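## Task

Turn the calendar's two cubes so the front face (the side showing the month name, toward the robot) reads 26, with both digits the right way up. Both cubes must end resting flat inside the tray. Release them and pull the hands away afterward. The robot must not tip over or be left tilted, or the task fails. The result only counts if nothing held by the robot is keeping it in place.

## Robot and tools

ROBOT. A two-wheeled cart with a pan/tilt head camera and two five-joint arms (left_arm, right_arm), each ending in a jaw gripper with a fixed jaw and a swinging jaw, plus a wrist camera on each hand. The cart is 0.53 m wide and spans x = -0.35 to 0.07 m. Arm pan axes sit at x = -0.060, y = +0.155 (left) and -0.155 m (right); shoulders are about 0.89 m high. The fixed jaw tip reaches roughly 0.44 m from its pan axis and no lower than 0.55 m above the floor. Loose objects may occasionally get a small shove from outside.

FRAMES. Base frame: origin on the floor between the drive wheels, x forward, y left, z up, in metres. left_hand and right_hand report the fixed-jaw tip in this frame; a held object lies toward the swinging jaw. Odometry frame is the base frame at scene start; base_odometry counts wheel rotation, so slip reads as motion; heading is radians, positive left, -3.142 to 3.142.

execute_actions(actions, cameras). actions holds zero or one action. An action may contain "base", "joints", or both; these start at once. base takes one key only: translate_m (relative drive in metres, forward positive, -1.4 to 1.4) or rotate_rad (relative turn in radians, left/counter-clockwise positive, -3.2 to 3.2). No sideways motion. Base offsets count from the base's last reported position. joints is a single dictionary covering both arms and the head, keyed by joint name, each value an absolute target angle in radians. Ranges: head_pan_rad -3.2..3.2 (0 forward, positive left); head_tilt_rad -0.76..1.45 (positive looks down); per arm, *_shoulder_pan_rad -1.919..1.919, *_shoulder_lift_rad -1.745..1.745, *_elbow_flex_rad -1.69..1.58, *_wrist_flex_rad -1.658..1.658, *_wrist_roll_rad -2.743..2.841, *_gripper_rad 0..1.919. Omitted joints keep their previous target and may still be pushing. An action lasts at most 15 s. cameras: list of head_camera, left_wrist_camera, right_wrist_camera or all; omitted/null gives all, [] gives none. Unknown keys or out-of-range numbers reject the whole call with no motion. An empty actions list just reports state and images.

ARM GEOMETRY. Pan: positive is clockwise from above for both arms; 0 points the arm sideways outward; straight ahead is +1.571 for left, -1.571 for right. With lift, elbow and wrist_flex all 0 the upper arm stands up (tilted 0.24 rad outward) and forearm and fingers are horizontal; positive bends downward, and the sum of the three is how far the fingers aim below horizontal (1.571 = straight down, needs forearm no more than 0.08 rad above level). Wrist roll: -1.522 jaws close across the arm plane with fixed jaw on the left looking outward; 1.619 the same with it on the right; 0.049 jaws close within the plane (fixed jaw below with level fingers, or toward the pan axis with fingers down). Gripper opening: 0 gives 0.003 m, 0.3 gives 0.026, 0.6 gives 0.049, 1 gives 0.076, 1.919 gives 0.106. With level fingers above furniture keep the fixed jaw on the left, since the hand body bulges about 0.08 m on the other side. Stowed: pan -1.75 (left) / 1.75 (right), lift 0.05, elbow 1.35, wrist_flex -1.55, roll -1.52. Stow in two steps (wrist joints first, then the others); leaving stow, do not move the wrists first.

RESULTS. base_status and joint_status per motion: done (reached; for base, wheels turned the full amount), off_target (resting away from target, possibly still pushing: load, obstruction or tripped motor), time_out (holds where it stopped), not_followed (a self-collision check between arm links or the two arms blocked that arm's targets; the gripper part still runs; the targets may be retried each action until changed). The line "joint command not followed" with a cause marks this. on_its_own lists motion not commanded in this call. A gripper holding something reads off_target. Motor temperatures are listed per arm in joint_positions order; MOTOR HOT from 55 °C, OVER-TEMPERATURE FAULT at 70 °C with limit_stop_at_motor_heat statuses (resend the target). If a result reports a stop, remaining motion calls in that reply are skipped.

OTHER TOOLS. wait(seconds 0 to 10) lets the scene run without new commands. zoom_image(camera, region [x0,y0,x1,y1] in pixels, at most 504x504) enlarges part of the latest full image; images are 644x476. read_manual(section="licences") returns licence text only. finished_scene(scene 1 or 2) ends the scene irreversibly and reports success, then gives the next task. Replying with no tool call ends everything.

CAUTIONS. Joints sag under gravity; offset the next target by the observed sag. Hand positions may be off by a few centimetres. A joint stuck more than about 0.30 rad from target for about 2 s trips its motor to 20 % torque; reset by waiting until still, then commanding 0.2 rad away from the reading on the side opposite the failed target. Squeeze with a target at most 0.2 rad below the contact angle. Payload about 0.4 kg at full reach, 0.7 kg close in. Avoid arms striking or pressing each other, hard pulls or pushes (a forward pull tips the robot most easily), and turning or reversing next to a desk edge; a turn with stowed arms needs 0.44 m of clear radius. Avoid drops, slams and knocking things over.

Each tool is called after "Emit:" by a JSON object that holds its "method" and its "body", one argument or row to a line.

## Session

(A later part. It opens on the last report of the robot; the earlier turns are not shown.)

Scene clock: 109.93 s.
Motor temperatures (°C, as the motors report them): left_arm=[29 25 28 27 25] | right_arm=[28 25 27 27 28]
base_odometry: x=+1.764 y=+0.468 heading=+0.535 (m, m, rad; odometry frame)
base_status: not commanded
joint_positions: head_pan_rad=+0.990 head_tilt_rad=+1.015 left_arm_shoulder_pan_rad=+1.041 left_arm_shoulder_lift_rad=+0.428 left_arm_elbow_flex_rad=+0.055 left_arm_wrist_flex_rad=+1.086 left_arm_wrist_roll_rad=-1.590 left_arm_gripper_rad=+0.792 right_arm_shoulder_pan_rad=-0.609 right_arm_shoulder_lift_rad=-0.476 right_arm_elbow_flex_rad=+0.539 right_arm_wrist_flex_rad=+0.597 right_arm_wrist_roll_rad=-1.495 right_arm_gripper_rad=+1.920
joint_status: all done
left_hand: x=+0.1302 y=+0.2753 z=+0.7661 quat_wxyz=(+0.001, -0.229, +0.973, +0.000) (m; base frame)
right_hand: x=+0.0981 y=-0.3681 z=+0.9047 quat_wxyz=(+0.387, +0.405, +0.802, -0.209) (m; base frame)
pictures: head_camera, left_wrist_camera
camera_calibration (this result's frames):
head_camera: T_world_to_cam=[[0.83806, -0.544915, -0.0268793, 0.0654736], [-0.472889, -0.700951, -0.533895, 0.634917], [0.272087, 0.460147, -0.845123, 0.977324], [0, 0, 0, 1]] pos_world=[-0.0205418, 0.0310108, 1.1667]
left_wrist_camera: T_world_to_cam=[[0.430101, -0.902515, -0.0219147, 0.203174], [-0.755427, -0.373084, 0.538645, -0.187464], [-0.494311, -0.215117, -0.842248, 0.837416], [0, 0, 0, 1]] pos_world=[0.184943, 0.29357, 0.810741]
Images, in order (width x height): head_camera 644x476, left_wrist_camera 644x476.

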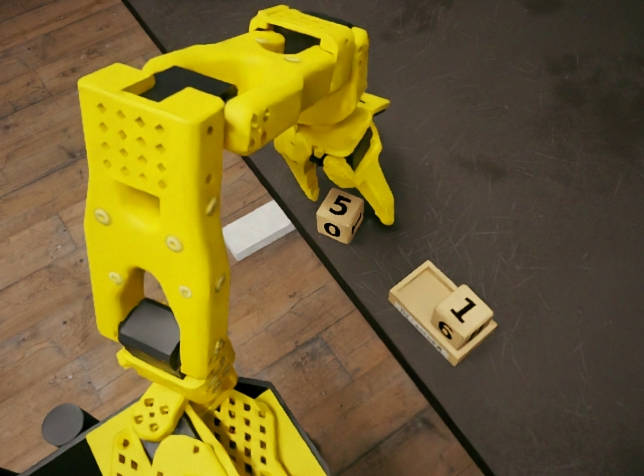

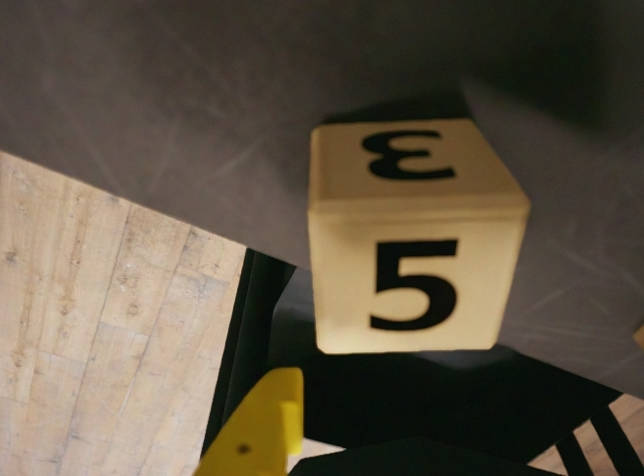

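Emit:
{"method": "execute_actions", "body": {
  "actions": [
    {"joints":{"left_arm_shoulder_lift_rad":0.75,"left_arm_elbow_flex_rad":-0.58,"left_arm_wrist_flex_rad":1.55}}
  ],
  "cameras": ["left_wrist_camera"]
}}

Emit:
{"method": "execute_actions", "body": {
  "actions": [
    {"joints":{"left_arm_shoulder_lift_rad":0.91,"left_arm_wrist_flex_rad":1.38}}
  ],
  "cameras": ["head_camera","left_wrist_camera"]
}}

Scene clock: 120.87 s.
Motor temperatures (°C, as the motors report them): left_arm=[29 25 28 27 25] | right_arm=[28 25 27 27 28]
base_odometry: x=+1.764 y=+0.468 heading=+0.535 (m, m, rad; odometry frame)
base_status: not commanded
joint_positions: head_pan_rad=+0.990 head_tilt_rad=+1.015 left_arm_shoulder_pan_rad=+1.041 left_arm_shoulder_lift_rad=+0.764 left_arm_elbow_flex_rad=-0.554 left_arm_wrist_flex_rad=+1.543 left_arm_wrist_roll_rad=-1.590 left_arm_gripper_rad=+0.792 right_arm_shoulder_pan_rad=-0.609 right_arm_shoulder_lift_rad=-0.476 right_arm_elbow_flex_rad=+0.539 right_arm_wrist_flex_rad=+0.597 right_arm_wrist_roll_rad=-1.495 right_arm_gripper_rad=+1.920
joint_status: all done
left_hand: x=+0.1368 y=+0.2792 z=+0.7749 quat_wxyz=(-0.087, -0.228, +0.969, -0.027) (m; base frame)
right_hand: x=+0.0981 y=-0.3681 z=+0.9047 quat_wxyz=(+0.387, +0.405, +0.802, -0.209) (m; base frame)
pictures: left_wrist_camera
camera_calibration (this result's frames):
left_wrist_camera: T_world_to_cam=[[0.427877, -0.903817, -0.00600245, 0.192354], [-0.658095, -0.316088, 0.683373, -0.327123], [-0.619542, -0.28845, -0.730044, 0.799553], [0, 0, 0, 1]] pos_world=[0.197775, 0.301084, 0.808411]
Images, in order (width x height): left_wrist_camera 644x476.

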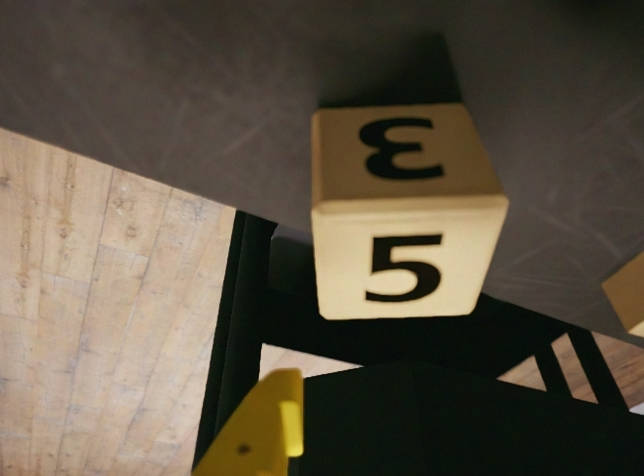

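Scene clock: 121.70 s.
Motor temperatures (°C, as the motors report them): left_arm=[29 25 28 27 25] | right_arm=[28 25 27 27 28]
base_odometry: x=+1.764 y=+0.468 heading=+0.535 (m, m, rad; odometry frame)
base_status: not commanded
joint_positions: head_pan_rad=+0.990 head_tilt_rad=+1.015 left_arm_shoulder_pan_rad=+1.041 left_arm_shoulder_lift_rad=+0.924 left_arm_elbow_flex_rad=-0.555 left_arm_wrist_flex_rad=+1.385 left_arm_wrist_roll_rad=-1.590 left_arm_gripper_rad=+0.792 right_arm_shoulder_pan_rad=-0.609 right_arm_shoulder_lift_rad=-0.476 right_arm_elbow_flex_rad=+0.539 right_arm_wrist_flex_rad=+0.597 right_arm_wrist_roll_rad=-1.495 right_arm_gripper_rad=+1.920
joint_status: all done
left_hand: x=+0.1397 y=+0.2809 z=+0.7379 quat_wxyz=(-0.087, -0.228, +0.969, -0.027) (m; base frame)
right_hand: x=+0.0981 y=-0.3681 z=+0.9047 quat_wxyz=(+0.387, +0.405, +0.802, -0.209) (m; base frame)
pictures: head_camera, left_wrist_camera
camera_calibration (this result's frames):
head_camera: T_world_to_cam=[[0.83806, -0.544915, -0.0268793, 0.0654736], [-0.472889, -0.700951, -0.533895, 0.634917], [0.272086, 0.460147, -0.845123, 0.977323], [0, 0, 0, 1]] pos_world=[-0.0205418, 0.0310108, 1.1667]
left_wrist_camera: T_world_to_cam=[[0.427877, -0.903817, -0.00600245, 0.19242], [-0.658095, -0.316088, 0.683373, -0.299433], [-0.619542, -0.28845, -0.730044, 0.774776], [0, 0, 0, 1]] pos_world=[0.200618, 0.302749, 0.7714]
Images, in order (width x height): head_camera 644x476, left_wrist_camera 644x476.

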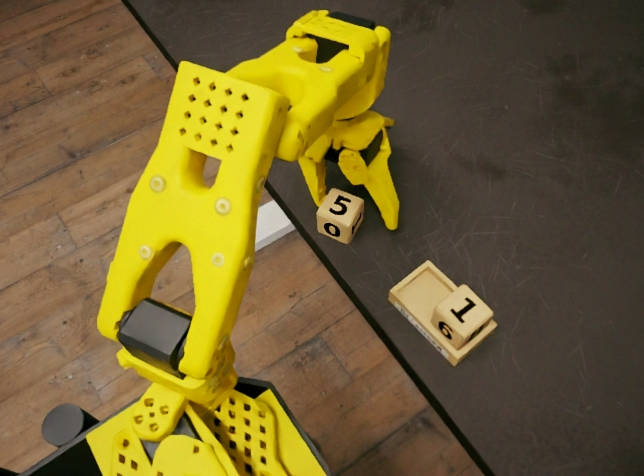

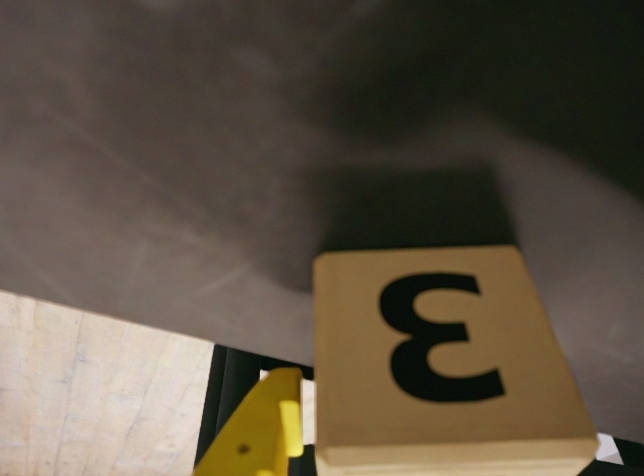

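Emit:
{"method": "execute_actions", "body": {
  "actions": [
    {"joints":{"left_arm_shoulder_lift_rad":0.935,"left_arm_wrist_flex_rad":1.35,"left_arm_shoulder_pan_rad":1.065,"left_arm_gripper_rad":0.55}}
  ],
  "cameras": []
}}

Emit:
{"method": "execute_actions", "body": {
  "actions": [
    {"joints":{"left_arm_gripper_rad":0.24}}
  ],
  "cameras": ["left_wrist_camera"]
}}

Emit:
{"method": "execute_actions", "body": {
  "actions": [
    {"joints":{"left_arm_shoulder_lift_rad":0.7}}
  ],
  "cameras": []
}}

Emit:
{"method": "execute_actions", "body": {
  "actions": [
    {"base":{"translate_m":-0.11},"joints":{"left_arm_wrist_flex_rad":-1.0,"left_arm_wrist_roll_rad":-1.51,"left_arm_shoulder_pan_rad":1.28,"head_pan_rad":0.7,"head_tilt_rad":0.9}}
  ],
  "cameras": []
}}

Emit:
{"method": "execute_actions", "body": {
  "actions": [
    {"joints":{"left_arm_shoulder_lift_rad":1.12,"left_arm_elbow_flex_rad":0.075,"left_arm_wrist_flex_rad":-1.04}}
  ],
  "cameras": ["head_camera","left_wrist_camera"]
}}

Scene clock: 140.80 s.
Motor temperatures (°C, as the motors report them): left_arm=[29 25 28 27 25] | right_arm=[28 25 27 27 28]
base_odometry: x=+1.764 y=+0.468 heading=+0.535 (m, m, rad; odometry frame)
base_status: not commanded
joint_positions: head_pan_rad=+0.990 head_tilt_rad=+1.015 left_arm_shoulder_pan_rad=+1.053 left_arm_shoulder_lift_rad=+0.948 left_arm_elbow_flex_rad=-0.555 left_arm_wrist_flex_rad=+1.355 left_arm_wrist_roll_rad=-1.590 left_arm_gripper_rad=+0.559 right_arm_shoulder_pan_rad=-0.609 right_arm_shoulder_lift_rad=-0.476 right_arm_elbow_flex_rad=+0.539 right_arm_wrist_flex_rad=+0.597 right_arm_wrist_roll_rad=-1.495 right_arm_gripper_rad=+1.920
joint_status: all done
left_hand: x=+0.1420 y=+0.2789 z=+0.7320 quat_wxyz=(-0.085, -0.222, +0.971, -0.025) (m; base frame)
right_hand: x=+0.0981 y=-0.3681 z=+0.9047 quat_wxyz=(+0.387, +0.405, +0.802, -0.209) (m; base frame)
pictures: none
No camera images: the call's "cameras" was empty. Leave "cameras" out to get every camera's image.

Scene clock: 141.47 s.
Motor temperatures (°C, as the motors report them): left_arm=[29 25 28 27 25] | right_arm=[28 25 27 27 28]
base_odometry: x=+1.764 y=+0.468 heading=+0.535 (m, m, rad; odometry frame)
base_status: not commanded
joint_positions: head_pan_rad=+0.990 head_tilt_rad=+1.015 left_arm_shoulder_pan_rad=+1.053 left_arm_shoulder_lift_rad=+0.948 left_arm_elbow_flex_rad=-0.555 left_arm_wrist_flex_rad=+1.355 left_arm_wrist_roll_rad=-1.590 left_arm_gripper_rad=+0.390 right_arm_shoulder_pan_rad=-0.609 right_arm_shoulder_lift_rad=-0.476 right_arm_elbow_flex_rad=+0.539 right_arm_wrist_flex_rad=+0.597 right_arm_wrist_roll_rad=-1.495 right_arm_gripper_rad=+1.920
joint_status: left_arm_gripper_rad off_target (ended at +0.390, target +0.240)
left_hand: x=+0.1420 y=+0.2789 z=+0.7320 quat_wxyz=(-0.085, -0.222, +0.971, -0.025) (m; base frame)
right_hand: x=+0.0981 y=-0.3681 z=+0.9047 quat_wxyz=(+0.387, +0.405, +0.802, -0.209) (m; base frame)
pictures: left_wrist_camera
camera_calibration (this result's frames):
left_wrist_camera: T_world_to_cam=[[0.416787, -0.908981, -0.00653915, 0.192986], [-0.665557, -0.310056, 0.678896, -0.291812], [-0.619131, -0.278603, -0.734205, 0.77157], [0, 0, 0, 1]] pos_world=[0.203051, 0.299904, 0.765863]
Images, in order (width x height): left_wrist_camera 644x476.

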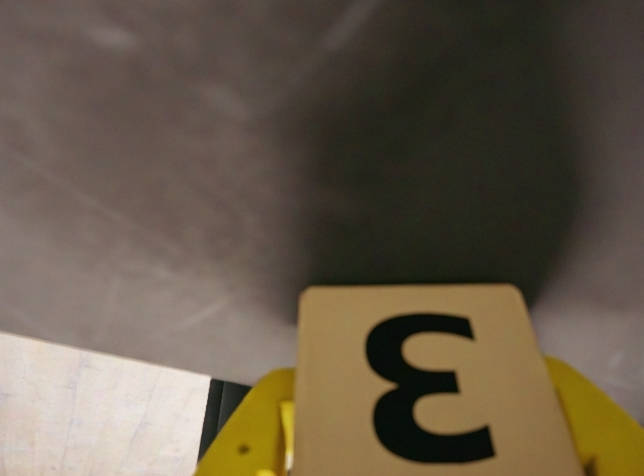

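Scene clock: 142.33 s.
Motor temperatures (°C, as the motors report them): left_arm=[29 25 28 27 25] | right_arm=[28 25 27 27 28]
base_odometry: x=+1.764 y=+0.468 heading=+0.535 (m, m, rad; odometry frame)
base_status: not commanded
joint_positions: head_pan_rad=+0.990 head_tilt_rad=+1.015 left_arm_shoulder_pan_rad=+1.053 left_arm_shoulder_lift_rad=+0.759 left_arm_elbow_flex_rad=-0.555 left_arm_wrist_flex_rad=+1.355 left_arm_wrist_roll_rad=-1.590 left_arm_gripper_rad=+0.390 right_arm_shoulder_pan_rad=-0.609 right_arm_shoulder_lift_rad=-0.476 right_arm_elbow_flex_rad=+0.539 right_arm_wrist_flex_rad=+0.597 right_arm_wrist_roll_rad=-1.495 right_arm_gripper_rad=+1.920
joint_status: all done
left_hand: x=+0.1652 y=+0.2921 z=+0.7735 quat_wxyz=(+0.006, -0.223, +0.975, +0.002) (m; base frame)
right_hand: x=+0.0981 y=-0.3681 z=+0.9047 quat_wxyz=(+0.387, +0.405, +0.802, -0.209) (m; base frame)
pictures: none
No camera images: the call's "cameras" was empty. Leave "cameras" out to get every camera's image.

Scene clock: 144.63 s.
Motor temperatures (°C, as the motors report them): left_arm=[29 25 28 27 25] | right_arm=[28 25 27 27 28]
base_odometry: x=+1.669 y=+0.412 heading=+0.535 (m, m, rad; odometry frame)
base_status: done
joint_positions: head_pan_rad=+0.710 head_tilt_rad=+0.915 left_arm_shoulder_pan_rad=+1.270 left_arm_shoulder_lift_rad=+0.759 left_arm_elbow_flex_rad=-0.555 left_arm_wrist_flex_rad=-0.985 left_arm_wrist_roll_rad=-1.520 left_arm_gripper_rad=+0.390 right_arm_shoulder_pan_rad=-0.609 right_arm_shoulder_lift_rad=-0.476 right_arm_elbow_flex_rad=+0.539 right_arm_wrist_flex_rad=+0.597 right_arm_wrist_roll_rad=-1.495 right_arm_gripper_rad=+1.920
joint_status: all done
left_hand: x=+0.2964 y=+0.2738 z=+1.0468 quat_wxyz=(+0.913, -0.058, +0.381, +0.138) (m; base frame)
right_hand: x=+0.0981 y=-0.3681 z=+0.9047 quat_wxyz=(+0.387, +0.405, +0.802, -0.209) (m; base frame)
pictures: none
No camera images: the call's "cameras" was empty. Leave "cameras" out to get every camera's image.

Scene clock: 145.80 s.
Motor temperatures (°C, as the motors report them): left_arm=[29 25 28 27 25] | right_arm=[28 25 27 27 28]
base_odometry: x=+1.669 y=+0.412 heading=+0.535 (m, m, rad; odometry frame)
base_status: not commanded
joint_positions: head_pan_rad=+0.710 head_tilt_rad=+0.915 left_arm_shoulder_pan_rad=+1.270 left_arm_shoulder_lift_rad=+1.141 left_arm_elbow_flex_rad=+0.078 left_arm_wrist_flex_rad=-1.028 left_arm_wrist_roll_rad=-1.520 left_arm_gripper_rad=+0.390 right_arm_shoulder_pan_rad=-0.609 right_arm_shoulder_lift_rad=-0.476 right_arm_elbow_flex_rad=+0.539 right_arm_wrist_flex_rad=+0.597 right_arm_wrist_roll_rad=-1.495 right_arm_gripper_rad=+1.920
joint_status: all done
left_hand: x=+0.2750 y=+0.2671 z=+0.7596 quat_wxyz=(+0.629, -0.116, +0.763, +0.095) (m; base frame)
right_hand: x=+0.0981 y=-0.3681 z=+0.9047 quat_wxyz=(+0.387, +0.405, +0.802, -0.209) (m; base frame)
pictures: head_camera, left_wrist_camera
camera_calibration (this result's frames):
head_camera: T_world_to_cam=[[0.656766, -0.753635, -0.0263218, 0.0563111], [-0.60452, -0.50531, -0.615806, 0.72301], [0.450792, 0.420353, -0.787458, 0.91935], [0, 0, 0, 1]] pos_world=[-0.0143446, 0.0213313, 1.17067]
left_wrist_camera: T_world_to_cam=[[0.314078, -0.949189, -0.019896, 0.176217], [-0.659876, -0.203184, -0.723381, 0.809363], [0.682583, 0.240327, -0.690162, 0.340893], [0, 0, 0, 1]] pos_world=[0.246045, 0.249787, 0.824255]
Images, in order (width x height): head_camera 644x476, left_wrist_camera 644x476.

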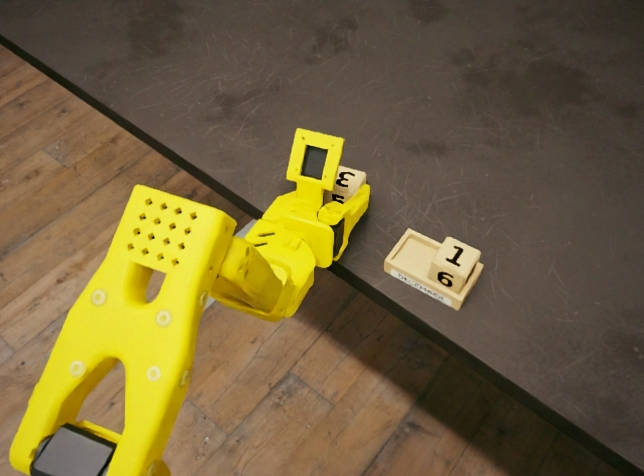

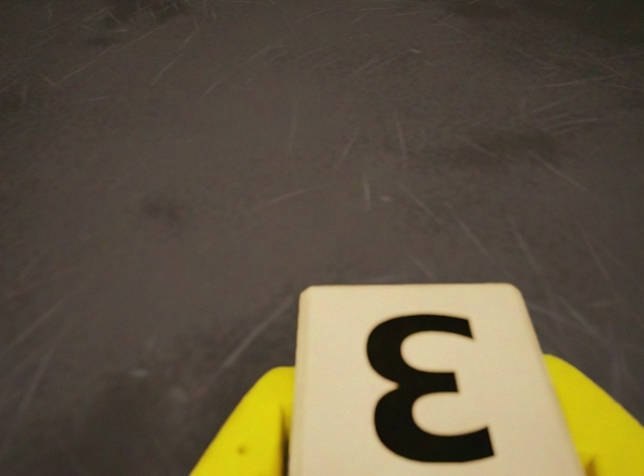

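Emit:
{"method": "execute_actions", "body": {
  "actions": [
    {"joints":{"left_arm_shoulder_lift_rad":1.2,"left_arm_wrist_flex_rad":-1.12}}
  ],
  "cameras": []
}}

Emit:
{"method": "execute_actions", "body": {
  "actions": [
    {"joints":{"left_arm_shoulder_lift_rad":1.26,"left_arm_wrist_flex_rad":-1.18}}
  ],
  "cameras": ["head_camera","left_wrist_camera"]
}}

Scene clock: 152.27 s.
Motor temperatures (°C, as the motors report them): left_arm=[29 25 28 27 25] | right_arm=[28 25 27 27 28]
base_odometry: x=+1.669 y=+0.412 heading=+0.535 (m, m, rad; odometry frame)
base_status: not commanded
joint_positions: head_pan_rad=+0.710 head_tilt_rad=+0.915 left_arm_shoulder_pan_rad=+1.270 left_arm_shoulder_lift_rad=+1.215 left_arm_elbow_flex_rad=+0.078 left_arm_wrist_flex_rad=-1.103 left_arm_wrist_roll_rad=-1.520 left_arm_gripper_rad=+0.390 right_arm_shoulder_pan_rad=-0.609 right_arm_shoulder_lift_rad=-0.476 right_arm_elbow_flex_rad=+0.539 right_arm_wrist_flex_rad=+0.597 right_arm_wrist_roll_rad=-1.495 right_arm_gripper_rad=+1.920
joint_status: all done
left_hand: x=+0.2673 y=+0.2648 z=+0.7480 quat_wxyz=(+0.629, -0.116, +0.762, +0.095) (m; base frame)
right_hand: x=+0.0981 y=-0.3681 z=+0.9047 quat_wxyz=(+0.387, +0.405, +0.802, -0.209) (m; base frame)
pictures: none
No camera images: the call's "cameras" was empty. Leave "cameras" out to get every camera's image.

Scene clock: 152.93 s.
Motor temperatures (°C, as the motors report them): left_arm=[29 25 28 27 25] | right_arm=[28 25 27 27 28]
base_odometry: x=+1.669 y=+0.412 heading=+0.535 (m, m, rad; odometry frame)
base_status: not commanded
joint_positions: head_pan_rad=+0.710 head_tilt_rad=+0.915 left_arm_shoulder_pan_rad=+1.270 left_arm_shoulder_lift_rad=+1.261 left_arm_elbow_flex_rad=+0.078 left_arm_wrist_flex_rad=-1.173 left_arm_wrist_roll_rad=-1.520 left_arm_gripper_rad=+0.390 right_arm_shoulder_pan_rad=-0.609 right_arm_shoulder_lift_rad=-0.476 right_arm_elbow_flex_rad=+0.539 right_arm_wrist_flex_rad=+0.597 right_arm_wrist_roll_rad=-1.495 right_arm_gripper_rad=+1.920
joint_status: all done
left_hand: x=+0.2628 y=+0.2634 z=+0.7447 quat_wxyz=(+0.639, -0.115, +0.755, +0.096) (m; base frame)
right_hand: x=+0.0981 y=-0.3681 z=+0.9047 quat_wxyz=(+0.387, +0.405, +0.802, -0.209) (m; base frame)
pictures: head_camera, left_wrist_camera
camera_calibration (this result's frames):
head_camera: T_world_to_cam=[[0.656766, -0.753635, -0.0263218, 0.0563111], [-0.60452, -0.50531, -0.615806, 0.72301], [0.450792, 0.420352, -0.787458, 0.91935], [0, 0, 0, 1]] pos_world=[-0.0143446, 0.0213313, 1.17067]
left_wrist_camera: T_world_to_cam=[[0.314567, -0.949037, -0.0194106, 0.175625], [-0.641639, -0.197519, -0.741138, 0.796721], [0.699534, 0.245593, -0.671072, 0.319816], [0, 0, 0, 1]] pos_world=[0.232239, 0.245498, 0.808509]
Images, in order (width x height): head_camera 644x476, left_wrist_camera 644x476.

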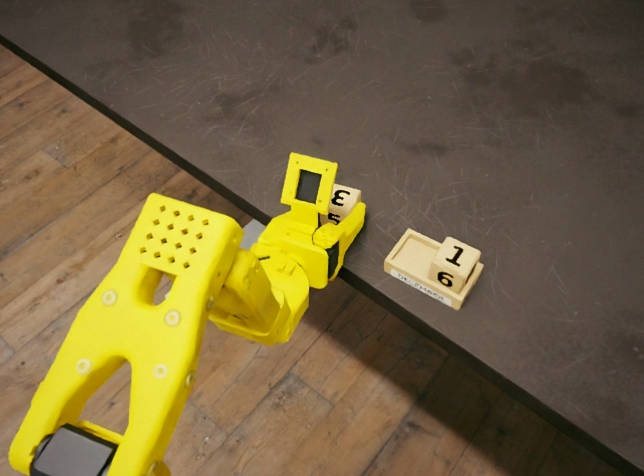

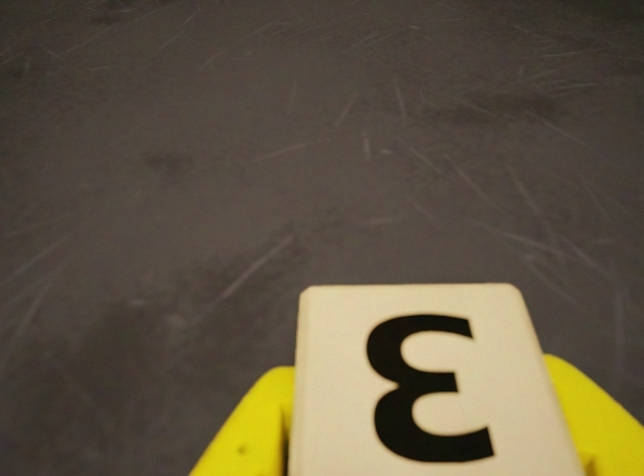

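Emit:
{"method": "execute_actions", "body": {
  "actions": [
    {"joints":{"left_arm_gripper_rad":0.8}}
  ],
  "cameras": ["left_wrist_camera"]
}}

Emit:
{"method": "execute_actions", "body": {
  "actions": [
    {"joints":{"left_arm_shoulder_lift_rad":0.45,"left_arm_elbow_flex_rad":-0.21,"left_arm_wrist_flex_rad":-0.3}}
  ],
  "cameras": []
}}

Emit:
{"method": "execute_actions", "body": {
  "actions": [
    {"base":{"translate_m":0.11},"joints":{"left_arm_shoulder_lift_rad":0.53,"left_arm_wrist_flex_rad":1.2,"left_arm_wrist_roll_rad":-1.69,"left_arm_shoulder_pan_rad":1.1,"head_pan_rad":0.85,"head_tilt_rad":1.05}}
  ],
  "cameras": ["head_camera","left_wrist_camera"]
}}

Scene clock: 170.30 s.
Motor temperatures (°C, as the motors report them): left_arm=[29 25 28 27 25] | right_arm=[28 25 27 27 28]
base_odometry: x=+1.669 y=+0.412 heading=+0.535 (m, m, rad; odometry frame)
base_status: not commanded
joint_positions: head_pan_rad=+0.710 head_tilt_rad=+0.915 left_arm_shoulder_pan_rad=+1.270 left_arm_shoulder_lift_rad=+1.272 left_arm_elbow_flex_rad=+0.078 left_arm_wrist_flex_rad=-1.173 left_arm_wrist_roll_rad=-1.520 left_arm_gripper_rad=+0.791 right_arm_shoulder_pan_rad=-0.609 right_arm_shoulder_lift_rad=-0.476 right_arm_elbow_flex_rad=+0.539 right_arm_wrist_flex_rad=+0.597 right_arm_wrist_roll_rad=-1.495 right_arm_gripper_rad=+1.920
joint_status: all done
left_hand: x=+0.2612 y=+0.2629 z=+0.7414 quat_wxyz=(+0.635, -0.116, +0.758, +0.096) (m; base frame)
right_hand: x=+0.0981 y=-0.3681 z=+0.9047 quat_wxyz=(+0.387, +0.405, +0.802, -0.209) (m; base frame)
pictures: left_wrist_camera
camera_calibration (this result's frames):
left_wrist_camera: T_world_to_cam=[[0.314367, -0.949099, -0.0196121, 0.17581], [-0.649201, -0.199868, -0.733887, 0.79039], [0.692611, 0.243442, -0.678988, 0.327032], [0, 0, 0, 1]] pos_world=[0.231347, 0.245221, 0.805556]
Images, in order (width x height): left_wrist_camera 644x476.

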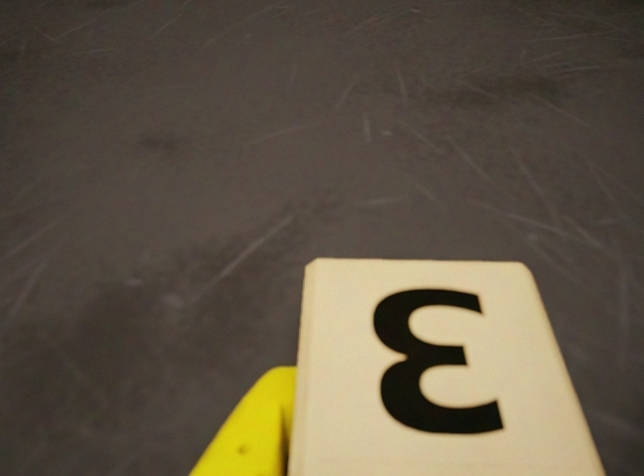

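Scene clock: 171.70 s.
Motor temperatures (°C, as the motors report them): left_arm=[29 25 28 27 25] | right_arm=[28 25 27 27 28]
base_odometry: x=+1.669 y=+0.412 heading=+0.535 (m, m, rad; odometry frame)
base_status: not commanded
joint_positions: head_pan_rad=+0.710 head_tilt_rad=+0.915 left_arm_shoulder_pan_rad=+1.270 left_arm_shoulder_lift_rad=+0.509 left_arm_elbow_flex_rad=-0.179 left_arm_wrist_flex_rad=-0.302 left_arm_wrist_roll_rad=-1.520 left_arm_gripper_rad=+0.792 right_arm_shoulder_pan_rad=-0.609 right_arm_shoulder_lift_rad=-0.476 right_arm_elbow_flex_rad=+0.539 right_arm_wrist_flex_rad=+0.597 right_arm_wrist_roll_rad=-1.495 right_arm_gripper_rad=+1.920
joint_status: all done
left_hand: x=+0.3192 y=+0.2809 z=+0.9351 quat_wxyz=(+0.689, -0.108, +0.709, +0.104) (m; base frame)
right_hand: x=+0.0981 y=-0.3681 z=+0.9047 quat_wxyz=(+0.387, +0.405, +0.802, -0.209) (m; base frame)
pictures: none
No camera images: the call's "cameras" was empty. Leave "cameras" out to get every camera's image.

Scene clock: 173.47 s.
Motor temperatures (°C, as the motors report them): left_arm=[29 25 28 27 25] | right_arm=[28 25 27 27 28]
base_odometry: x=+1.764 y=+0.468 heading=+0.536 (m, m, rad; odometry frame)
base_status: done
joint_positions: head_pan_rad=+0.840 head_tilt_rad=+1.045 left_arm_shoulder_pan_rad=+1.112 left_arm_shoulder_lift_rad=+0.546 left_arm_elbow_flex_rad=-0.184 left_arm_wrist_flex_rad=+1.193 left_arm_wrist_roll_rad=-1.680 left_arm_gripper_rad=+0.792 right_arm_shoulder_pan_rad=-0.609 right_arm_shoulder_lift_rad=-0.476 right_arm_elbow_flex_rad=+0.539 right_arm_wrist_flex_rad=+0.597 right_arm_wrist_roll_rad=-1.495 right_arm_gripper_rad=+1.920
joint_status: all done
left_hand: x=+0.1555 y=+0.2701 z=+0.7722 quat_wxyz=(+0.007, -0.150, +0.989, +0.002) (m; base frame)
right_hand: x=+0.0981 y=-0.3681 z=+0.9047 quat_wxyz=(+0.387, +0.405, +0.802, -0.209) (m; base frame)
pictures: head_camera, left_wrist_camera
camera_calibration (this result's frames):
head_camera: T_world_to_cam=[[0.746696, -0.664618, -0.0269943, 0.0613118], [-0.582783, -0.634113, -0.508197, 0.600174], [0.320639, 0.3952, -0.860818, 0.997669], [0, 0, 0, 1]] pos_world=[-0.0159023, 0.0270479, 1.16547]
left_wrist_camera: T_world_to_cam=[[0.280082, -0.959665, -0.0244238, 0.22841], [-0.812054, -0.250416, 0.527124, -0.188991], [-0.511978, -0.127804, -0.849438, 0.838605], [0, 0, 0, 1]] pos_world=[0.211903, 0.279048, 0.817543]
Images, in order (width x height): head_camera 644x476, left_wrist_camera 644x476.

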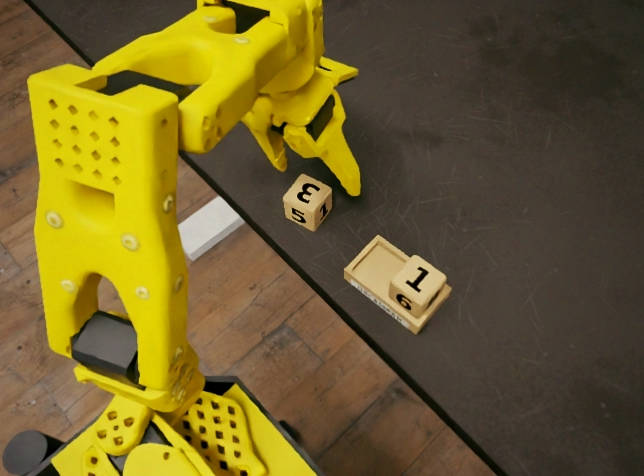

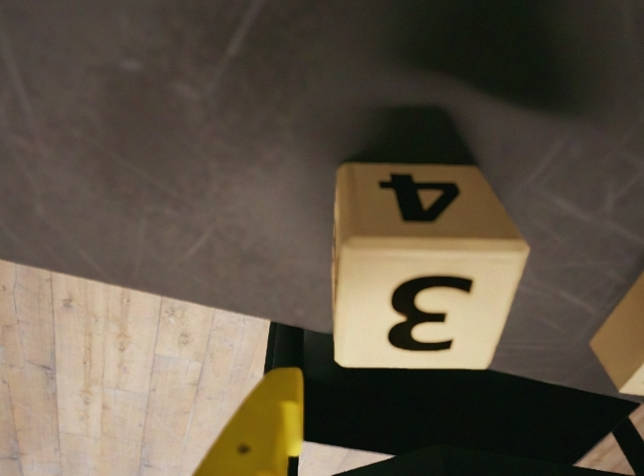

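Emit:
{"method": "execute_actions", "body": {
  "actions": [
    {"joints":{"left_arm_shoulder_lift_rad":0.635,"left_arm_elbow_flex_rad":-0.085,"left_arm_wrist_flex_rad":0.99,"left_arm_shoulder_pan_rad":1.145,"left_arm_wrist_roll_rad":-1.64}}
  ],
  "cameras": ["left_wrist_camera"]
}}

Emit:
{"method": "execute_actions", "body": {
  "actions": [
    {"joints":{"left_arm_gripper_rad":0.24}}
  ],
  "cameras": ["left_wrist_camera"]
}}

Emit:
{"method": "execute_actions", "body": {
  "actions": [
    {"joints":{"left_arm_shoulder_lift_rad":0.2,"left_arm_wrist_flex_rad":1.4}}
  ],
  "cameras": []
}}

Emit:
{"method": "execute_actions", "body": {
  "actions": [
    {"joints":{"left_arm_wrist_roll_rad":0.13,"left_arm_shoulder_pan_rad":1.585}}
  ],
  "cameras": []
}}

Emit:
{"method": "execute_actions", "body": {
  "actions": [
    {"joints":{"left_arm_shoulder_lift_rad":0.33,"left_arm_elbow_flex_rad":0.14,"left_arm_wrist_flex_rad":1.065}}
  ],
  "cameras": ["head_camera","left_wrist_camera"]
}}

Scene clock: 183.83 s.
Motor temperatures (°C, as the motors report them): left_arm=[29 25 28 27 25] | right_arm=[28 25 27 27 28]
base_odometry: x=+1.764 y=+0.468 heading=+0.536 (m, m, rad; odometry frame)
base_status: not commanded
joint_positions: head_pan_rad=+0.840 head_tilt_rad=+1.045 left_arm_shoulder_pan_rad=+1.133 left_arm_shoulder_lift_rad=+0.646 left_arm_elbow_flex_rad=-0.081 left_arm_wrist_flex_rad=+0.997 left_arm_wrist_roll_rad=-1.651 left_arm_gripper_rad=+0.792 right_arm_shoulder_pan_rad=-0.609 right_arm_shoulder_lift_rad=-0.476 right_arm_elbow_flex_rad=+0.539 right_arm_wrist_flex_rad=+0.597 right_arm_wrist_roll_rad=-1.495 right_arm_gripper_rad=+1.920
joint_status: all done
left_hand: x=+0.1536 y=+0.2635 z=+0.7387 quat_wxyz=(+0.004, -0.154, +0.988, +0.001) (m; base frame)
right_hand: x=+0.0981 y=-0.3681 z=+0.9047 quat_wxyz=(+0.387, +0.405, +0.802, -0.209) (m; base frame)
pictures: left_wrist_camera
camera_calibration (this result's frames):
left_wrist_camera: T_world_to_cam=[[0.287305, -0.957561, -0.023101, 0.219104], [-0.807267, -0.255051, 0.53223, -0.177826], [-0.515534, -0.134263, -0.846285, 0.80826], [0, 0, 0, 1]] pos_world=[0.210183, 0.272971, 0.783724]
Images, in order (width x height): left_wrist_camera 644x476.

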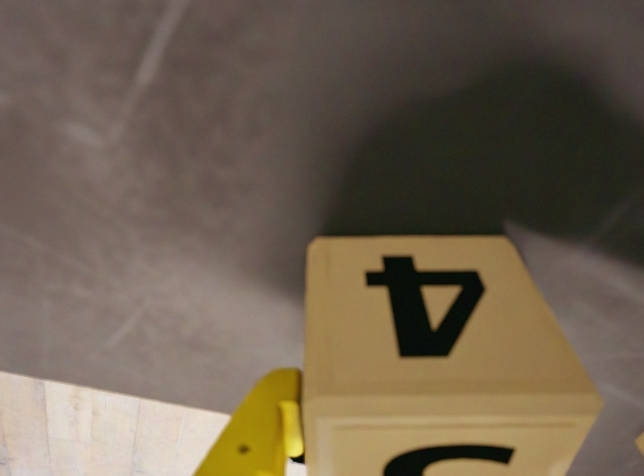

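Scene clock: 184.63 s.
Motor temperatures (°C, as the motors report them): left_arm=[29 25 28 27 25] | right_arm=[28 25 27 27 28]
base_odometry: x=+1.764 y=+0.468 heading=+0.536 (m, m, rad; odometry frame)
base_status: not commanded
joint_positions: head_pan_rad=+0.840 head_tilt_rad=+1.045 left_arm_shoulder_pan_rad=+1.133 left_arm_shoulder_lift_rad=+0.646 left_arm_elbow_flex_rad=-0.081 left_arm_wrist_flex_rad=+0.997 left_arm_wrist_roll_rad=-1.651 left_arm_gripper_rad=+0.390 right_arm_shoulder_pan_rad=-0.609 right_arm_shoulder_lift_rad=-0.476 right_arm_elbow_flex_rad=+0.539 right_arm_wrist_flex_rad=+0.597 right_arm_wrist_roll_rad=-1.495 right_arm_gripper_rad=+1.920
joint_status: left_arm_gripper_rad off_target (ended at +0.390, target +0.240)
left_hand: x=+0.1536 y=+0.2635 z=+0.7387 quat_wxyz=(+0.004, -0.154, +0.988, +0.001) (m; base frame)
right_hand: x=+0.0981 y=-0.3681 z=+0.9047 quat_wxyz=(+0.387, +0.405, +0.802, -0.209) (m; base frame)
pictures: left_wrist_camera
camera_calibration (this result's frames):
left_wrist_camera: T_world_to_cam=[[0.287305, -0.957561, -0.023101, 0.219104], [-0.807267, -0.255051, 0.53223, -0.177826], [-0.515534, -0.134263, -0.846285, 0.80826], [0, 0, 0, 1]] pos_world=[0.210183, 0.272971, 0.783724]
Images, in order (width x height): left_wrist_camera 644x476.

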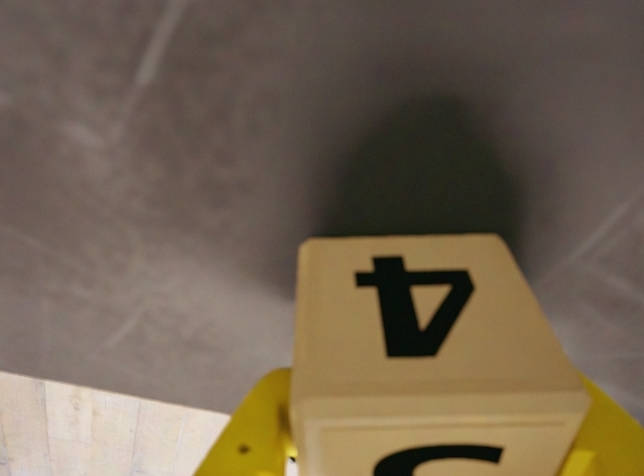

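Scene clock: 185.70 s.
Motor temperatures (°C, as the motors report them): left_arm=[29 25 28 27 25] | right_arm=[28 25 27 27 28]
base_odometry: x=+1.764 y=+0.468 heading=+0.536 (m, m, rad; odometry frame)
base_status: not commanded
joint_positions: head_pan_rad=+0.840 head_tilt_rad=+1.045 left_arm_shoulder_pan_rad=+1.133 left_arm_shoulder_lift_rad=+0.250 left_arm_elbow_flex_rad=-0.080 left_arm_wrist_flex_rad=+1.393 left_arm_wrist_roll_rad=-1.651 left_arm_gripper_rad=+0.390 right_arm_shoulder_pan_rad=-0.609 right_arm_shoulder_lift_rad=-0.476 right_arm_elbow_flex_rad=+0.539 right_arm_wrist_flex_rad=+0.597 right_arm_wrist_roll_rad=-1.495 right_arm_gripper_rad=+1.920
joint_status: all done
left_hand: x=+0.1371 y=+0.2557 z=+0.8178 quat_wxyz=(+0.003, -0.154, +0.988, +0.001) (m; base frame)
right_hand: x=+0.0981 y=-0.3681 z=+0.9047 quat_wxyz=(+0.387, +0.405, +0.802, -0.209) (m; base frame)
pictures: none
No camera images: the call's "cameras" was empty. Leave "cameras" out to get every camera's image.

Scene clock: 187.83 s.
Motor temperatures (°C, as the motors report them): left_arm=[29 25 28 27 25] | right_arm=[28 25 27 27 28]
base_odometry: x=+1.764 y=+0.468 heading=+0.536 (m, m, rad; odometry frame)
base_status: not commanded
joint_positions: head_pan_rad=+0.840 head_tilt_rad=+1.045 left_arm_shoulder_pan_rad=+1.573 left_arm_shoulder_lift_rad=+0.250 left_arm_elbow_flex_rad=-0.080 left_arm_wrist_flex_rad=+1.393 left_arm_wrist_roll_rad=+0.121 left_arm_gripper_rad=+0.390 right_arm_shoulder_pan_rad=-0.609 right_arm_shoulder_lift_rad=-0.476 right_arm_elbow_flex_rad=+0.539 right_arm_wrist_flex_rad=+0.597 right_arm_wrist_roll_rad=-1.495 right_arm_gripper_rad=+1.920
joint_status: all done
left_hand: x=+0.1525 y=+0.1535 z=+0.8178 quat_wxyz=(+0.002, -0.731, +0.682, -0.003) (m; base frame)
right_hand: x=+0.0981 y=-0.3681 z=+0.9047 quat_wxyz=(+0.387, +0.405, +0.802, -0.209) (m; base frame)
pictures: none
No camera images: the call's "cameras" was empty. Leave "cameras" out to get every camera's image.

Scene clock: 188.83 s.
Motor temperatures (°C, as the motors report them): left_arm=[29 25 28 27 25] | right_arm=[28 25 27 27 28]
base_odometry: x=+1.764 y=+0.468 heading=+0.536 (m, m, rad; odometry frame)
base_status: not commanded
joint_positions: head_pan_rad=+0.840 head_tilt_rad=+1.045 left_arm_shoulder_pan_rad=+1.573 left_arm_shoulder_lift_rad=+0.339 left_arm_elbow_flex_rad=+0.143 left_arm_wrist_flex_rad=+1.072 left_arm_wrist_roll_rad=+0.121 left_arm_gripper_rad=+0.390 right_arm_shoulder_pan_rad=-0.609 right_arm_shoulder_lift_rad=-0.476 right_arm_elbow_flex_rad=+0.539 right_arm_wrist_flex_rad=+0.597 right_arm_wrist_roll_rad=-1.495 right_arm_gripper_rad=+1.920
joint_status: all done
left_hand: x=+0.1510 y=+0.1535 z=+0.7723 quat_wxyz=(+0.006, -0.731, +0.682, -0.006) (m; base frame)
right_hand: x=+0.0981 y=-0.3681 z=+0.9047 quat_wxyz=(+0.387, +0.405, +0.802, -0.209) (m; base frame)
pictures: head_camera, left_wrist_camera
camera_calibration (this result's frames):
head_camera: T_world_to_cam=[[0.746696, -0.664618, -0.0269943, 0.0613118], [-0.582783, -0.634113, -0.508197, 0.600174], [0.32064, 0.395201, -0.860817, 0.997669], [0, 0, 0, 1]] pos_world=[-0.0159023, 0.0270479, 1.16547]
left_wrist_camera: T_world_to_cam=[[0.998635, 0.0519588, -0.00538131, -0.160687], [0.0466213, -0.840074, 0.540465, -0.271357], [0.0235613, -0.539978, -0.841349, 0.797621], [0, 0, 0, 1]] pos_world=[0.154325, 0.211088, 0.816872]
Images, in order (width x height): head_camera 644x476, left_wrist_camera 644x476.

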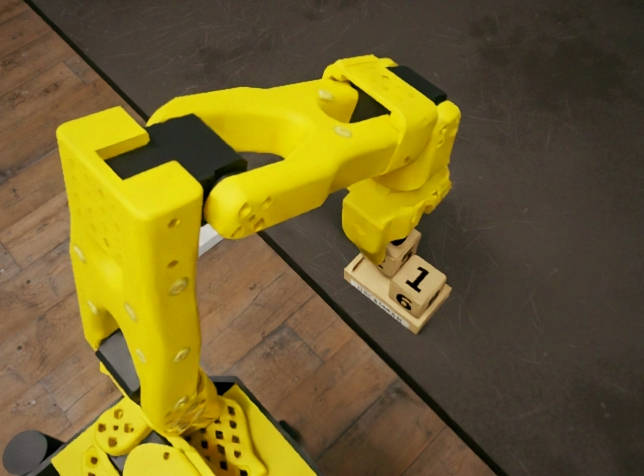

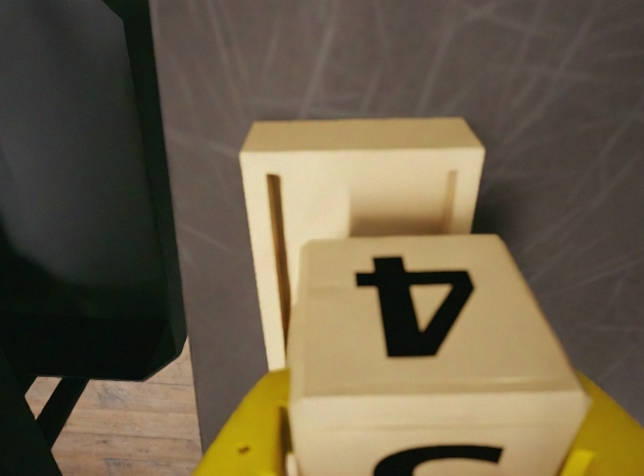

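Emit:
{"method": "execute_actions", "body": {
  "actions": [
    {"joints":{"left_arm_elbow_flex_rad":0.225,"left_arm_wrist_flex_rad":0.98,"left_arm_shoulder_pan_rad":1.55}}
  ],
  "cameras": ["left_wrist_camera"]
}}

Scene clock: 197.37 s.
Motor temperatures (°C, as the motors report them): left_arm=[29 25 28 27 25] | right_arm=[28 25 27 27 28]
base_odometry: x=+1.764 y=+0.468 heading=+0.536 (m, m, rad; odometry frame)
base_status: not commanded
joint_positions: head_pan_rad=+0.840 head_tilt_rad=+1.045 left_arm_shoulder_pan_rad=+1.563 left_arm_shoulder_lift_rad=+0.339 left_arm_elbow_flex_rad=+0.229 left_arm_wrist_flex_rad=+0.986 left_arm_wrist_roll_rad=+0.121 left_arm_gripper_rad=+0.390 right_arm_shoulder_pan_rad=-0.609 right_arm_shoulder_lift_rad=-0.476 right_arm_elbow_flex_rad=+0.539 right_arm_wrist_flex_rad=+0.597 right_arm_wrist_roll_rad=-1.495 right_arm_gripper_rad=+1.920
joint_status: all done
left_hand: x=+0.1456 y=+0.1557 z=+0.7620 quat_wxyz=(+0.006, -0.735, +0.678, -0.006) (m; base frame)
right_hand: x=+0.0981 y=-0.3681 z=+0.9047 quat_wxyz=(+0.387, +0.405, +0.802, -0.209) (m; base frame)
pictures: left_wrist_camera
camera_calibration (this result's frames):
left_wrist_camera: T_world_to_cam=[[0.998019, 0.0626788, -0.00538131, -0.157028], [0.055639, -0.839525, 0.540465, -0.265098], [0.029358, -0.539694, -0.841349, 0.789438], [0, 0, 0, 1]] pos_world=[0.148291, 0.213342, 0.806624]
Images, in order (width x height): left_wrist_camera 644x476.

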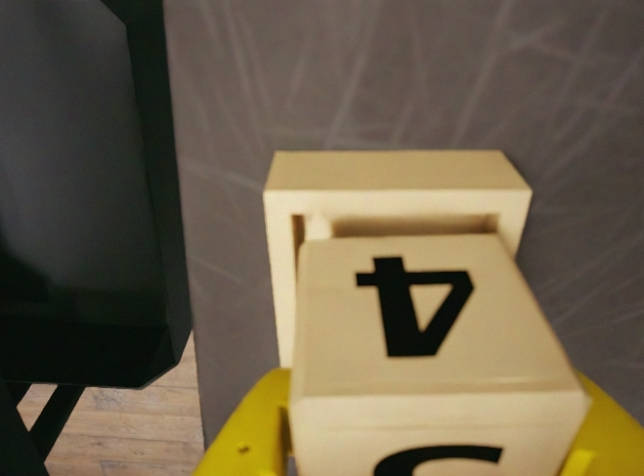

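Emit:
{"method": "execute_actions", "body": {
  "actions": [
    {"joints":{"left_arm_shoulder_lift_rad":0.39,"left_arm_elbow_flex_rad":0.26,"left_arm_wrist_flex_rad":0.885}}
  ],
  "cameras": ["left_wrist_camera"]
}}

Scene clock: 206.07 s.
Motor temperatures (°C, as the motors report them): left_arm=[29 25 28 27 25] | right_arm=[28 25 27 27 28]
base_odometry: x=+1.764 y=+0.468 heading=+0.536 (m, m, rad; odometry frame)
base_status: not commanded
joint_positions: head_pan_rad=+0.840 head_tilt_rad=+1.045 left_arm_shoulder_pan_rad=+1.561 left_arm_shoulder_lift_rad=+0.393 left_arm_elbow_flex_rad=+0.261 left_arm_wrist_flex_rad=+0.891 left_arm_wrist_roll_rad=+0.121 left_arm_gripper_rad=+0.390 right_arm_shoulder_pan_rad=-0.609 right_arm_shoulder_lift_rad=-0.476 right_arm_elbow_flex_rad=+0.539 right_arm_wrist_flex_rad=+0.597 right_arm_wrist_roll_rad=-1.495 right_arm_gripper_rad=+1.920
joint_status: all done
left_hand: x=+0.1459 y=+0.1560 z=+0.7487 quat_wxyz=(+0.009, -0.735, +0.677, -0.009) (m; base frame)
right_hand: x=+0.0981 y=-0.3681 z=+0.9047 quat_wxyz=(+0.387, +0.405, +0.802, -0.209) (m; base frame)
pictures: left_wrist_camera
camera_calibration (this result's frames):
left_wrist_camera: T_world_to_cam=[[0.997929, 0.0642098, 0.00380886, -0.164528], [0.0519506, -0.839487, 0.540891, -0.257417], [0.037928, -0.539573, -0.841084, 0.776899], [0, 0, 0, 1]] pos_world=[0.148095, 0.21366, 0.793298]
Images, in order (width x height): left_wrist_camera 644x476.

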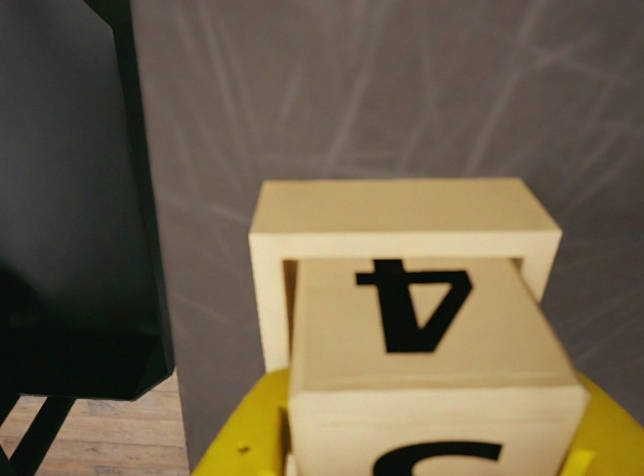

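Emit:
{"method": "execute_actions", "body": {
  "actions": [
    {"joints":{"left_arm_gripper_rad":0.8}}
  ],
  "cameras": []
}}

Emit:
{"method": "execute_actions", "body": {
  "actions": [
    {"joints":{"left_arm_shoulder_lift_rad":0.0,"left_arm_wrist_flex_rad":1.27}}
  ],
  "cameras": []
}}

Emit:
{"method": "execute_actions", "body": {
  "actions": [
    {"base":{"translate_m":-0.2},"joints":{"left_arm_shoulder_pan_rad":0.8,"head_pan_rad":0.4,"head_tilt_rad":0.85}}
  ],
  "cameras": ["head_camera"]
}}

Emit:
{"method": "zoom_image", "body": {
  "camera": "head_camera",
  "region": [220,140,460,340]
}}

Scene clock: 224.33 s.
Motor temperatures (°C, as the motors report them): left_arm=[29 25 28 27 25] | right_arm=[28 25 27 27 28]
base_odometry: x=+1.764 y=+0.468 heading=+0.536 (m, m, rad; odometry frame)
base_status: not commanded
joint_positions: head_pan_rad=+0.840 head_tilt_rad=+1.045 left_arm_shoulder_pan_rad=+1.561 left_arm_shoulder_lift_rad=+0.396 left_arm_elbow_flex_rad=+0.261 left_arm_wrist_flex_rad=+0.891 left_arm_wrist_roll_rad=+0.121 left_arm_gripper_rad=+0.791 right_arm_shoulder_pan_rad=-0.609 right_arm_shoulder_lift_rad=-0.476 right_arm_elbow_flex_rad=+0.539 right_arm_wrist_flex_rad=+0.597 right_arm_wrist_roll_rad=-1.495 right_arm_gripper_rad=+1.920
joint_status: all done
left_hand: x=+0.1454 y=+0.1560 z=+0.7481 quat_wxyz=(+0.008, -0.735, +0.678, -0.008) (m; base frame)
right_hand: x=+0.0981 y=-0.3681 z=+0.9047 quat_wxyz=(+0.387, +0.405, +0.802, -0.209) (m; base frame)
pictures: none
No camera images: the call's "cameras" was empty. Leave "cameras" out to get every camera's image.

Scene clock: 225.40 s.
Motor temperatures (°C, as the motors report them): left_arm=[29 25 28 27 25] | right_arm=[28 25 27 27 28]
base_odometry: x=+1.764 y=+0.468 heading=+0.536 (m, m, rad; odometry frame)
base_status: not commanded
joint_positions: head_pan_rad=+0.840 head_tilt_rad=+1.045 left_arm_shoulder_pan_rad=+1.561 left_arm_shoulder_lift_rad=+0.040 left_arm_elbow_flex_rad=+0.263 left_arm_wrist_flex_rad=+1.264 left_arm_wrist_roll_rad=+0.121 left_arm_gripper_rad=+0.792 right_arm_shoulder_pan_rad=-0.609 right_arm_shoulder_lift_rad=-0.476 right_arm_elbow_flex_rad=+0.539 right_arm_wrist_flex_rad=+0.597 right_arm_wrist_roll_rad=-1.495 right_arm_gripper_rad=+1.920
joint_status: all done
left_hand: x=+0.1260 y=+0.1558 z=+0.8096 quat_wxyz=(+0.001, -0.735, +0.678, -0.002) (m; base frame)
right_hand: x=+0.0981 y=-0.3681 z=+0.9047 quat_wxyz=(+0.387, +0.405, +0.802, -0.209) (m; base frame)
pictures: none
No camera images: the call's "cameras" was empty. Leave "cameras" out to get every camera's image.

Scene clock: 227.33 s.
Motor temperatures (°C, as the motors report them): left_arm=[29 25 28 27 25] | right_arm=[28 25 27 27 28]
base_odometry: x=+1.592 y=+0.366 heading=+0.535 (m, m, rad; odometry frame)
base_status: done
joint_positions: head_pan_rad=+0.410 head_tilt_rad=+0.865 left_arm_shoulder_pan_rad=+0.811 left_arm_shoulder_lift_rad=+0.039 left_arm_elbow_flex_rad=+0.263 left_arm_wrist_flex_rad=+1.264 left_arm_wrist_roll_rad=+0.121 left_arm_gripper_rad=+0.792 right_arm_shoulder_pan_rad=-0.609 right_arm_shoulder_lift_rad=-0.476 right_arm_elbow_flex_rad=+0.539 right_arm_wrist_flex_rad=+0.597 right_arm_wrist_roll_rad=-1.495 right_arm_gripper_rad=+1.920
joint_status: all done
left_hand: x=+0.0756 y=+0.2825 z=+0.8098 quat_wxyz=(+0.003, -0.933, +0.361, -0.001) (m; base frame)
right_hand: x=+0.0981 y=-0.3681 z=+0.9047 quat_wxyz=(+0.387, +0.405, +0.802, -0.209) (m; base frame)
pictures: head_camera
camera_calibration (this result's frames):
head_camera: T_world_to_cam=[[0.405933, -0.913535, -0.0259433, 0.0440863], [-0.697635, -0.291409, -0.654512, 0.763185], [0.590359, 0.283787, -0.755606, 0.889248], [0, 0, 0, 1]] pos_world=[-0.0104478, 0.0103166, 1.17258]
Images, in order (width x height): head_camera 644x476.

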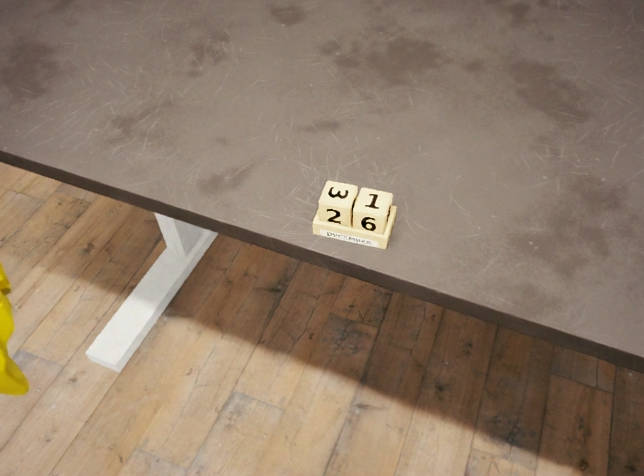

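Region (220, 140, 460, 340) of head_camera's 644x476 image, scaled by 2.100.

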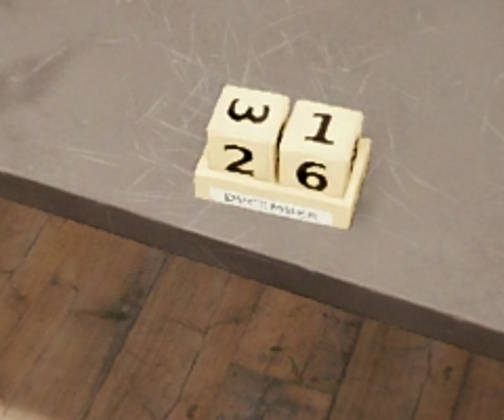

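Emit:
{"method": "finished_scene", "body": {
  "scene": 1
}}

The scene is finished: the task was done.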